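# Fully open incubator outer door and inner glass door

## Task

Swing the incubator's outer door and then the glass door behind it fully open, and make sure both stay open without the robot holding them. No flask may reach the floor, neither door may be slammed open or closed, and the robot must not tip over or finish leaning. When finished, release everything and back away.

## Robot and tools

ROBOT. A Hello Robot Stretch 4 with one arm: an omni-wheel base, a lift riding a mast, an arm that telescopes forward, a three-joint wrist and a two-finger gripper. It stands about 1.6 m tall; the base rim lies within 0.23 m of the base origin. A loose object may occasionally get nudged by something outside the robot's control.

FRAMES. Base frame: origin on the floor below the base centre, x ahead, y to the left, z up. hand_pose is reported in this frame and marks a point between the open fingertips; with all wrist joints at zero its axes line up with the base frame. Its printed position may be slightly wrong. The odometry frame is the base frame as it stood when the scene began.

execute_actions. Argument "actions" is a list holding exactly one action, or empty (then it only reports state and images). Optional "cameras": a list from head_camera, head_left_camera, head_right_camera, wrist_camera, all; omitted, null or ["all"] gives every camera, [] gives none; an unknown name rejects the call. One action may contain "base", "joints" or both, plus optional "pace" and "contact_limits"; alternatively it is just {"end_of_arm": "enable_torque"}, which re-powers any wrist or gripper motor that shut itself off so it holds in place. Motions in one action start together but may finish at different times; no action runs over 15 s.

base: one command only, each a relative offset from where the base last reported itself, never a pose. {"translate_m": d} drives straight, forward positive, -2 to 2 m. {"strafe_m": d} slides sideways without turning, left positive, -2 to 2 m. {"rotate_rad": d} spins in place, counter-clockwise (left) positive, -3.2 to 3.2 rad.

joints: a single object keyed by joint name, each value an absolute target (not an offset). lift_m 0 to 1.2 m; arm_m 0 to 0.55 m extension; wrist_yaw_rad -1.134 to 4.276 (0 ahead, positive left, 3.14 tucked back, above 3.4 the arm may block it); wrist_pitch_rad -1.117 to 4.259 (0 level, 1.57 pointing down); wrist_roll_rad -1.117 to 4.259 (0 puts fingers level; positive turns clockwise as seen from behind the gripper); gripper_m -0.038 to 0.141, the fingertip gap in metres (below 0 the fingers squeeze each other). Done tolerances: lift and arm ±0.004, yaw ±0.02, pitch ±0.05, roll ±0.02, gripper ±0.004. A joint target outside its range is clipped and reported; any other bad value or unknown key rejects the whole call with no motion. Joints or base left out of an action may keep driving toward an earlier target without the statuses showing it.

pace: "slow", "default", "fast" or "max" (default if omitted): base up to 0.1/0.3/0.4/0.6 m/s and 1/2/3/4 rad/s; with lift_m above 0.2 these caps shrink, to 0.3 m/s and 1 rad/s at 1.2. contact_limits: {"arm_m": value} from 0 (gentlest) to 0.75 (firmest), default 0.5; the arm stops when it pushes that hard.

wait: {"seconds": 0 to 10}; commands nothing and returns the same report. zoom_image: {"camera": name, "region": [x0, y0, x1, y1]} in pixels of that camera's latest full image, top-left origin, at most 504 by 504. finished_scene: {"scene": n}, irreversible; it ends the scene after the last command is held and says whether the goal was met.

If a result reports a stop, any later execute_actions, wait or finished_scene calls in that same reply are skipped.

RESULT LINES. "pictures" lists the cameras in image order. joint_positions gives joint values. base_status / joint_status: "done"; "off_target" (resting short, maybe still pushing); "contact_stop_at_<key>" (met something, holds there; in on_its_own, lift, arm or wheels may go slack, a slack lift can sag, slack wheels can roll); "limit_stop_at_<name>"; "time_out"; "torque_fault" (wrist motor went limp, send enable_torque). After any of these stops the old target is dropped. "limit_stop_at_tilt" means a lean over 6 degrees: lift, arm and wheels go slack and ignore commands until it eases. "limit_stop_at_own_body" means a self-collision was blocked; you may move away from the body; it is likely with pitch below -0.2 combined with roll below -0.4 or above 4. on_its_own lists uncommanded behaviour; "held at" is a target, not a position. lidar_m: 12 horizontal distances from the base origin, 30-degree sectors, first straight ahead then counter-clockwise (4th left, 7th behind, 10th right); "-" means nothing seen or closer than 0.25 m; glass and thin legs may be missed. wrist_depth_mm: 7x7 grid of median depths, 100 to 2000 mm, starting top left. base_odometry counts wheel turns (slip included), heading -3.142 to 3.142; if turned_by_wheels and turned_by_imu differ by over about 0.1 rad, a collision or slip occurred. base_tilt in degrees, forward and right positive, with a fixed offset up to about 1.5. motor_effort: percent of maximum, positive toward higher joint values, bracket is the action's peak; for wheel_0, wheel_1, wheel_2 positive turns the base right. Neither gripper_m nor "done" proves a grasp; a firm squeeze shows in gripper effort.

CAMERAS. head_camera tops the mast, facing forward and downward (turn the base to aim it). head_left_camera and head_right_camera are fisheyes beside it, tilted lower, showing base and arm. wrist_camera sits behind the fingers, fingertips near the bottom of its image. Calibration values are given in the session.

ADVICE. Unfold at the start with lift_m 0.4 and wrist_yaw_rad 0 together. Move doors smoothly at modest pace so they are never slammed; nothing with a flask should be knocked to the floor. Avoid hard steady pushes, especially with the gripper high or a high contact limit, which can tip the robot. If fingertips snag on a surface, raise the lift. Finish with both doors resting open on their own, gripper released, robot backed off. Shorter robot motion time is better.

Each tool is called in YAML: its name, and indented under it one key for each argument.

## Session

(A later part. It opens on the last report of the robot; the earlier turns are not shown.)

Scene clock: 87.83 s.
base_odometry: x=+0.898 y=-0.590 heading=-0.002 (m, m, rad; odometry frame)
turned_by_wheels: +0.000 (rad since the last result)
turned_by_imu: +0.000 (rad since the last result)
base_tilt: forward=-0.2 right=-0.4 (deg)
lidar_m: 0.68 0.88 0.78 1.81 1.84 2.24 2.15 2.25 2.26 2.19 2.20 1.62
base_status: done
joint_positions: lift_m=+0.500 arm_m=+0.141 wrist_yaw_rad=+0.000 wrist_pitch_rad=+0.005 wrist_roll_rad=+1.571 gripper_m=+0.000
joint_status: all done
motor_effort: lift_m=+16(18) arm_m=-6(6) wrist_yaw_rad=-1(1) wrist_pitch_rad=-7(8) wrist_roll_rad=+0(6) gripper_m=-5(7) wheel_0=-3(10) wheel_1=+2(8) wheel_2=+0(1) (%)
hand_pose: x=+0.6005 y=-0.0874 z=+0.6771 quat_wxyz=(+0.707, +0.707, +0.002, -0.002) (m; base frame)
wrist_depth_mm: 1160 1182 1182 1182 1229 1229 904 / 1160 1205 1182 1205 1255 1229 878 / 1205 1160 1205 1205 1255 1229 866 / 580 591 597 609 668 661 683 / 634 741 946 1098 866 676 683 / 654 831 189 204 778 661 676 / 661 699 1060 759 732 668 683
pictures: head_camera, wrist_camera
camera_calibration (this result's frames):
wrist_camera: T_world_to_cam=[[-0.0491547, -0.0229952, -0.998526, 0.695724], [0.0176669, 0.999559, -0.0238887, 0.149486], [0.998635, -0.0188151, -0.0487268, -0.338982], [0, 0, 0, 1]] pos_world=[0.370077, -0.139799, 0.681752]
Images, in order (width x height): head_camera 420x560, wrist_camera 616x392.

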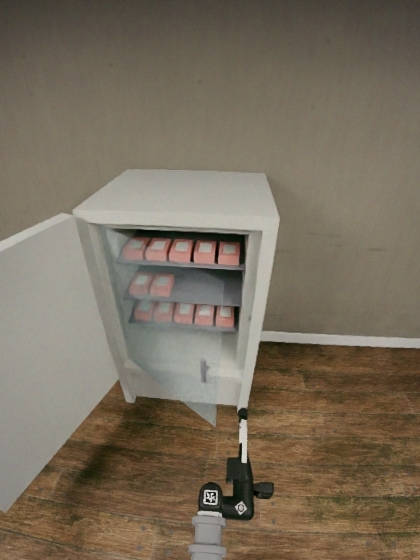

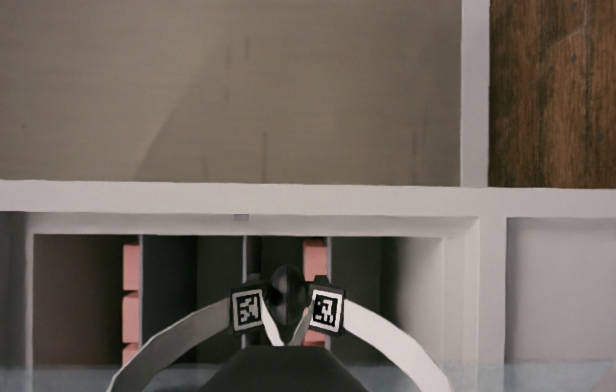

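execute_actions:
  actions:
    - {"joints": {"arm_m": 0.37}, "pace": "fast"}
  cameras: ["head_camera"]

execute_actions:
  actions:
    - {"base": {"strafe_m": 0.3}, "joints": {"arm_m": 0.21}, "pace": "slow"}
  cameras: ["head_camera", "wrist_camera"]

Scene clock: 89.90 s.
base_odometry: x=+0.898 y=-0.590 heading=-0.002 (m, m, rad; odometry frame)
turned_by_wheels: +0.000 (rad since the last result)
turned_by_imu: +0.000 (rad since the last result)
base_tilt: forward=-0.4 right=-0.3 (deg)
lidar_m: 0.68 0.88 0.79 1.81 1.84 2.24 2.16 2.24 2.25 2.19 2.19 1.62
base_status: not commanded
joint_positions: lift_m=+0.500 arm_m=+0.369 wrist_yaw_rad=+0.000 wrist_pitch_rad=+0.005 wrist_roll_rad=+1.571 gripper_m=+0.000
joint_status: all done
motor_effort: lift_m=+16(16) arm_m=+6(7) wrist_yaw_rad=-1(1) wrist_pitch_rad=-7(7) wrist_roll_rad=+0(1) gripper_m=-7(6) wheel_0=-2(3) wheel_1=+2(2) wheel_2=+0(0) (%)
hand_pose: x=+0.8283 y=-0.0874 z=+0.6771 quat_wxyz=(+0.707, +0.707, +0.002, -0.002) (m; base frame)
wrist_depth_mm: 946 946 976 976 991 1008 878 / 960 960 960 991 991 1008 891 / 960 946 976 991 991 1008 904 / 362 366 370 379 384 389 392 / 466 544 512 430 436 439 433 / 469 627 190 204 778 530 436 / 469 508 842 466 723 525 433
pictures: head_camera
Images, in order (width x height): head_camera 420x560.

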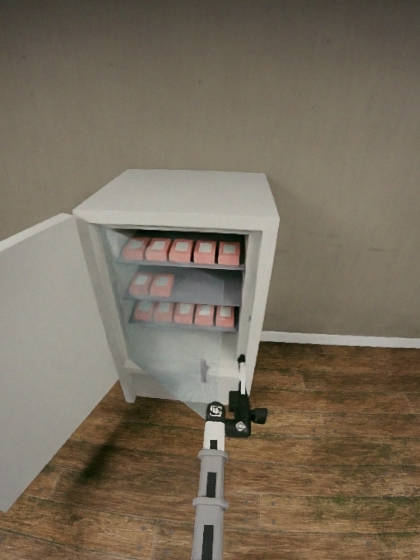

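Scene clock: 94.03 s.
base_odometry: x=+0.899 y=-0.290 heading=-0.002 (m, m, rad; odometry frame)
turned_by_wheels: +0.000 (rad since the last result)
turned_by_imu: -0.002 (rad since the last result)
base_tilt: forward=-0.3 right=-0.3 (deg)
lidar_m: 0.50 0.56 0.51 1.55 1.53 2.10 2.16 2.23 2.59 2.49 2.20 0.99
base_status: done
joint_positions: lift_m=+0.500 arm_m=+0.211 wrist_yaw_rad=+0.000 wrist_pitch_rad=+0.005 wrist_roll_rad=+1.570 gripper_m=+0.000
joint_status: all done
motor_effort: lift_m=+16(16) arm_m=-4(7) wrist_yaw_rad=+0(16) wrist_pitch_rad=-8(8) wrist_roll_rad=+3(0) gripper_m=-5(5) wheel_0=-2(6) wheel_1=+3(5) wheel_2=+0(3) (%)
hand_pose: x=+0.6702 y=-0.0875 z=+0.6770 quat_wxyz=(+0.707, +0.707, +0.002, -0.002) (m; base frame)
wrist_depth_mm: 569 580 580 591 580 559 574 / 640 668 759 683 741 603 615 / 647 741 991 1025 976 609 615 / 654 741 1008 1025 960 609 615 / 661 691 946 1008 946 609 621 / 661 676 190 204 768 603 615 / 615 585 647 621 597 597 615
pictures: head_camera, wrist_camera
camera_calibration (this result's frames):
wrist_camera: T_world_to_cam=[[-0.0492393, -0.0238001, -0.998503, 0.699094], [0.017845, 0.999536, -0.0247047, 0.148738], [0.998628, -0.0190347, -0.0487917, -0.408546], [0, 0, 0, 1]] pos_world=[0.439754, -0.139807, 0.681789]
Images, in order (width x height): head_camera 420x560, wrist_camera 616x392.

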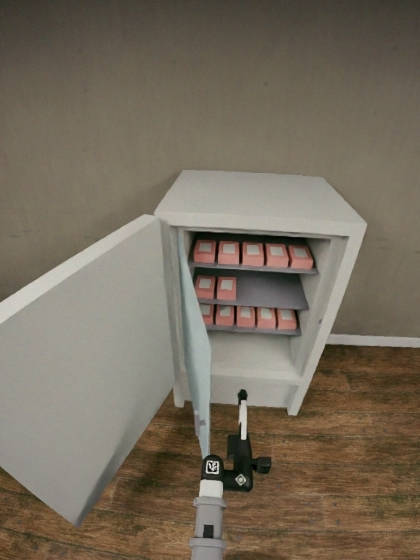

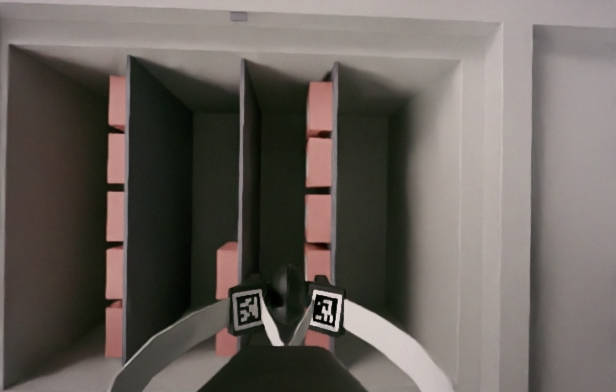

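execute_actions:
  actions:
    - {"base": {"strafe_m": 0.2}, "joints": {"arm_m": 0.12}, "pace": "slow"}
  cameras: ["head_camera", "head_left_camera"]

Scene clock: 97.33 s.
base_odometry: x=+0.899 y=-0.090 heading=-0.002 (m, m, rad; odometry frame)
turned_by_wheels: +0.000 (rad since the last result)
turned_by_imu: -0.001 (rad since the last result)
base_tilt: forward=-0.3 right=-0.4 (deg)
lidar_m: 0.49 0.38 0.38 1.54 1.32 1.80 2.15 2.25 2.79 2.68 2.21 1.00
base_status: done
joint_positions: lift_m=+0.500 arm_m=+0.121 wrist_yaw_rad=+0.000 wrist_pitch_rad=+0.005 wrist_roll_rad=+1.570 gripper_m=+0.000
joint_status: all done
motor_effort: lift_m=+16(16) arm_m=-6(6) wrist_yaw_rad=+1(12) wrist_pitch_rad=-8(8) wrist_roll_rad=+2(3) gripper_m=-7(5) wheel_0=-2(7) wheel_1=+1(9) wheel_2=+0(1) (%)
hand_pose: x=+0.5804 y=-0.0875 z=+0.6770 quat_wxyz=(+0.707, +0.707, +0.002, -0.002) (m; base frame)
wrist_depth_mm: 661 820 878 878 878 707 707 / 661 831 1118 1160 960 707 715 / 654 820 1060 1138 960 707 715 / 668 820 931 1138 960 691 715 / 661 699 715 732 732 699 715 / 559 559 189 204 585 597 676 / 455 427 462 480 439 477 521
pictures: head_camera, head_left_camera
Images, in order (width x height): head_camera 420x560, head_left_camera 420x672.

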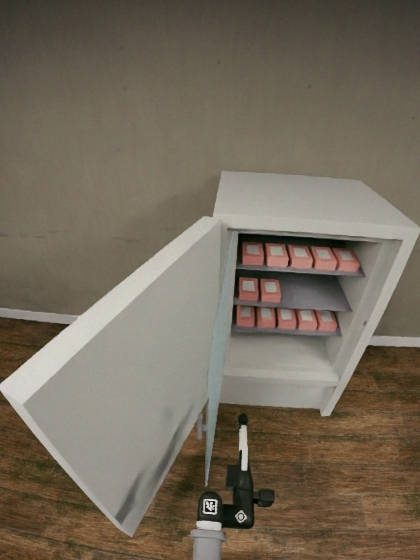

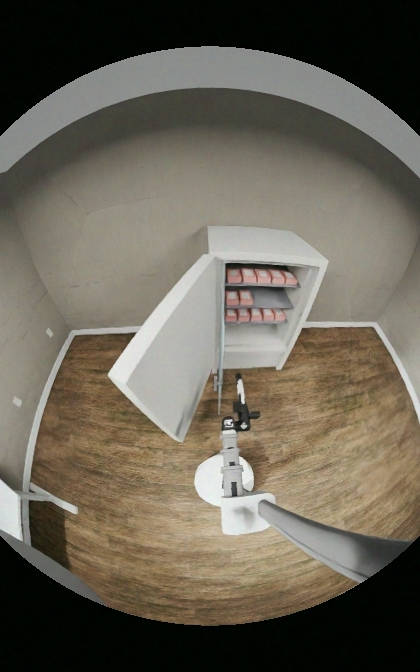

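execute_actions:
  actions:
    - {"base": {"strafe_m": 0.065}, "pace": "slow"}
  cameras: ["head_camera", "head_left_camera"]

Scene clock: 99.47 s.
base_odometry: x=+0.899 y=-0.025 heading=-0.002 (m, m, rad; odometry frame)
turned_by_wheels: +0.000 (rad since the last result)
turned_by_imu: +0.000 (rad since the last result)
base_tilt: forward=-0.3 right=-0.3 (deg)
lidar_m: 0.48 0.32 2.04 1.57 1.27 1.70 2.15 2.25 2.86 2.76 2.21 1.00
base_status: done
joint_positions: lift_m=+0.500 arm_m=+0.121 wrist_yaw_rad=+0.000 wrist_pitch_rad=+0.005 wrist_roll_rad=+1.570 gripper_m=+0.000
joint_status: not commanded
motor_effort: lift_m=+16(16) arm_m=-6(6) wrist_yaw_rad=+0(0) wrist_pitch_rad=-8(8) wrist_roll_rad=+3(2) gripper_m=-7(6) wheel_0=+0(4) wheel_1=+1(6) wheel_2=+0(0) (%)
hand_pose: x=+0.5804 y=-0.0875 z=+0.6770 quat_wxyz=(+0.707, +0.707, +0.002, -0.002) (m; base frame)
wrist_depth_mm: 661 809 1008 1008 946 699 715 / 668 820 1098 1118 991 707 723 / 654 831 891 1118 991 691 699 / 668 820 917 1118 854 715 715 / 609 615 627 627 647 654 715 / 466 469 188 204 484 492 661 / 377 355 387 399 366 402 399
pictures: head_camera, head_left_camera
Images, in order (width x height): head_camera 420x560, head_left_camera 420x672.

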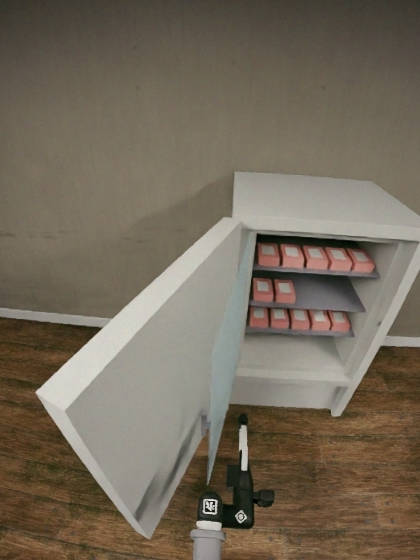

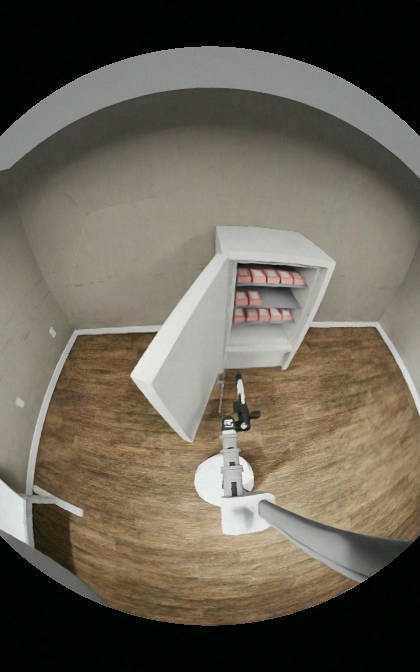

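execute_actions:
  actions: []
  cameras: ["head_camera"]

Scene clock: 99.93 s.
base_odometry: x=+0.899 y=-0.025 heading=-0.002 (m, m, rad; odometry frame)
turned_by_wheels: +0.000 (rad since the last result)
turned_by_imu: +0.000 (rad since the last result)
base_tilt: forward=-0.4 right=-0.4 (deg)
lidar_m: 0.48 0.32 2.03 1.56 1.27 1.70 2.13 2.25 2.84 2.75 2.22 0.99
base_status: done
joint_positions: lift_m=+0.500 arm_m=+0.121 wrist_yaw_rad=+0.000 wrist_pitch_rad=+0.005 wrist_roll_rad=+1.570 gripper_m=+0.000
joint_status: not commanded
motor_effort: lift_m=+16(16) arm_m=-6(6) wrist_yaw_rad=+1(0) wrist_pitch_rad=-8(8) wrist_roll_rad=+3(2) gripper_m=-7(6) wheel_0=-1(4) wheel_1=+1(6) wheel_2=+0(0) (%)
hand_pose: x=+0.5804 y=-0.0875 z=+0.6770 quat_wxyz=(+0.707, +0.707, +0.002, -0.002) (m; base frame)
wrist_depth_mm: 668 820 1025 1008 946 699 723 / 661 809 1118 1138 991 699 723 / 668 809 917 1118 960 707 732 / 668 809 931 1138 854 691 707 / 609 615 621 634 647 654 707 / 462 466 189 203 480 492 668 / 377 355 384 399 366 399 399
pictures: head_camera
Images, in order (width x height): head_camera 420x560.

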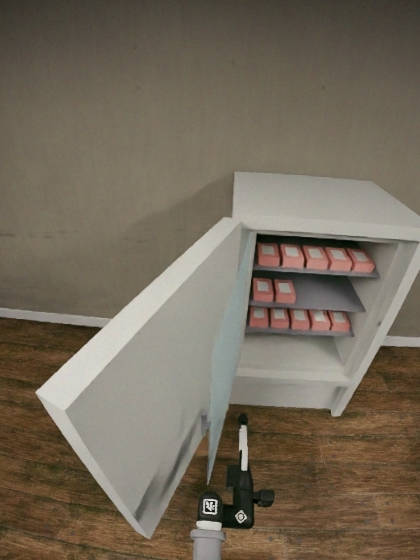

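execute_actions:
  actions:
    - {"joints": {"wrist_yaw_rad": 0.22}, "pace": "slow"}
  cameras: ["head_camera"]

Scene clock: 101.03 s.
base_odometry: x=+0.899 y=-0.025 heading=-0.002 (m, m, rad; odometry frame)
turned_by_wheels: +0.000 (rad since the last result)
turned_by_imu: +0.000 (rad since the last result)
base_tilt: forward=-0.3 right=-0.3 (deg)
lidar_m: 0.48 0.33 2.01 1.56 1.24 1.69 2.15 2.24 2.84 2.74 2.20 1.00
base_status: not commanded
joint_positions: lift_m=+0.500 arm_m=+0.121 wrist_yaw_rad=+0.219 wrist_pitch_rad=+0.005 wrist_roll_rad=+1.570 gripper_m=+0.000
joint_status: all done
motor_effort: lift_m=+16(16) arm_m=-6(6) wrist_yaw_rad=+4(12) wrist_pitch_rad=-8(7) wrist_roll_rad=+1(1) gripper_m=-5(6) wheel_0=-1(1) wheel_1=+0(1) wheel_2=-1(0) (%)
hand_pose: x=+0.5925 y=-0.0228 z=+0.6770 quat_wxyz=(+0.703, +0.702, +0.079, +0.075) (m; base frame)
wrist_depth_mm: 640 732 891 991 991 615 634 / 647 809 904 1042 991 634 640 / 621 640 640 647 661 621 668 / 484 492 504 512 525 530 647 / 394 402 410 413 421 430 433 / 334 336 187 204 351 357 357 / 287 276 294 303 283 306 306
pictures: head_camera
Images, in order (width x height): head_camera 420x560.

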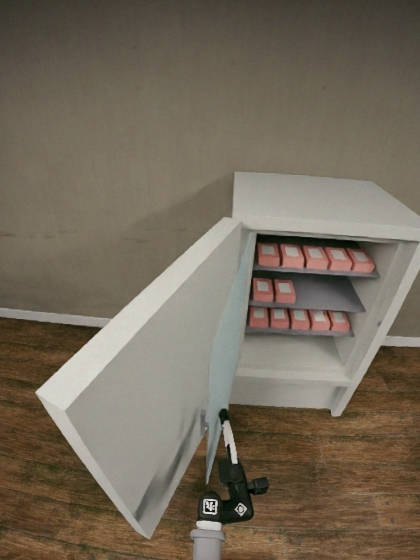

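execute_actions:
  actions:
    - {"joints": {"wrist_yaw_rad": 0.26}, "pace": "slow"}
  cameras: ["head_camera"]

Scene clock: 101.67 s.
base_odometry: x=+0.899 y=-0.026 heading=-0.004 (m, m, rad; odometry frame)
turned_by_wheels: -0.001 (rad since the last result)
turned_by_imu: -0.001 (rad since the last result)
base_tilt: forward=-0.3 right=-0.3 (deg)
lidar_m: 0.49 0.33 2.03 1.55 1.27 1.69 2.14 2.24 2.86 2.75 2.20 1.00
base_status: not commanded
joint_positions: lift_m=+0.500 arm_m=+0.121 wrist_yaw_rad=+0.245 wrist_pitch_rad=+0.005 wrist_roll_rad=+1.570 gripper_m=+0.000
joint_status: all done
on_its_own: wrist_yaw_rad is at rest, and its effort (+42) is outside its rest range (-13 to +13)
motor_effort: lift_m=+16(16) arm_m=-6(6) wrist_yaw_rad=+42(43) wrist_pitch_rad=-7(8) wrist_roll_rad=+3(3) gripper_m=-5(6) wheel_0=-7(7) wheel_1=-1(1) wheel_2=-6(6) (%)
hand_pose: x=+0.5930 y=-0.0147 z=+0.6770 quat_wxyz=(+0.702, +0.701, +0.088, +0.085) (m; base frame)
wrist_depth_mm: 634 732 891 1008 991 621 627 / 647 820 917 1042 991 634 647 / 621 627 634 640 654 627 661 / 473 484 496 504 512 525 640 / 387 399 402 407 413 418 427 / 329 330 189 195 345 353 355 / 285 274 290 227 281 300 304
pictures: head_camera
Images, in order (width x height): head_camera 420x560.

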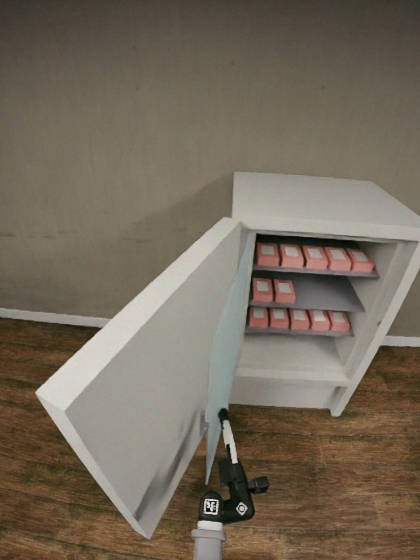

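The glass door is at its stop. Moving clear.

execute_actions:
  actions:
    - {"base": {"translate_m": -0.35}, "joints": {"wrist_yaw_rad": 0.0, "arm_m": 0.0}, "pace": "fast"}
  cameras: ["head_camera"]

finished_scene:
  scene: 1

Scene clock: 104.03 s.
base_odometry: x=+0.549 y=-0.024 heading=-0.004 (m, m, rad; odometry frame)
turned_by_wheels: +0.000 (rad since the last result)
turned_by_imu: +0.001 (rad since the last result)
base_tilt: forward=-0.3 right=-0.4 (deg)
lidar_m: 0.70 0.66 2.04 1.20 1.26 1.69 1.78 1.88 2.58 2.73 2.71 1.35
base_status: done
joint_positions: lift_m=+0.500 arm_m=+0.001 wrist_yaw_rad=+0.000 wrist_pitch_rad=+0.005 wrist_roll_rad=+1.570 gripper_m=+0.000
joint_status: all done
motor_effort: lift_m=+16(16) arm_m=-6(10) wrist_yaw_rad=+0(35) wrist_pitch_rad=-7(7) wrist_roll_rad=+2(3) gripper_m=-6(7) wheel_0=+0(7) wheel_1=+1(6) wheel_2=-1(13) (%)
hand_pose: x=+0.4605 y=-0.0874 z=+0.6770 quat_wxyz=(+0.707, +0.707, +0.002, -0.002) (m; base frame)
wrist_depth_mm: 1661 1138 1118 1160 1160 1160 878 / 1576 1205 1430 1430 1182 1229 891 / 1618 1205 1499 1618 1205 1182 891 / 1618 1205 1397 1576 1182 1182 891 / 1661 931 960 976 991 1160 878 / 732 723 189 204 750 1098 891 / 585 554 597 621 569 627 878
pictures: head_camera
Images, in order (width x height): head_camera 420x560.

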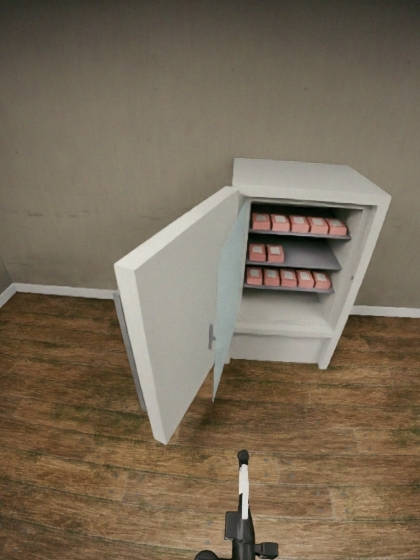

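The scene is finished: the task was done.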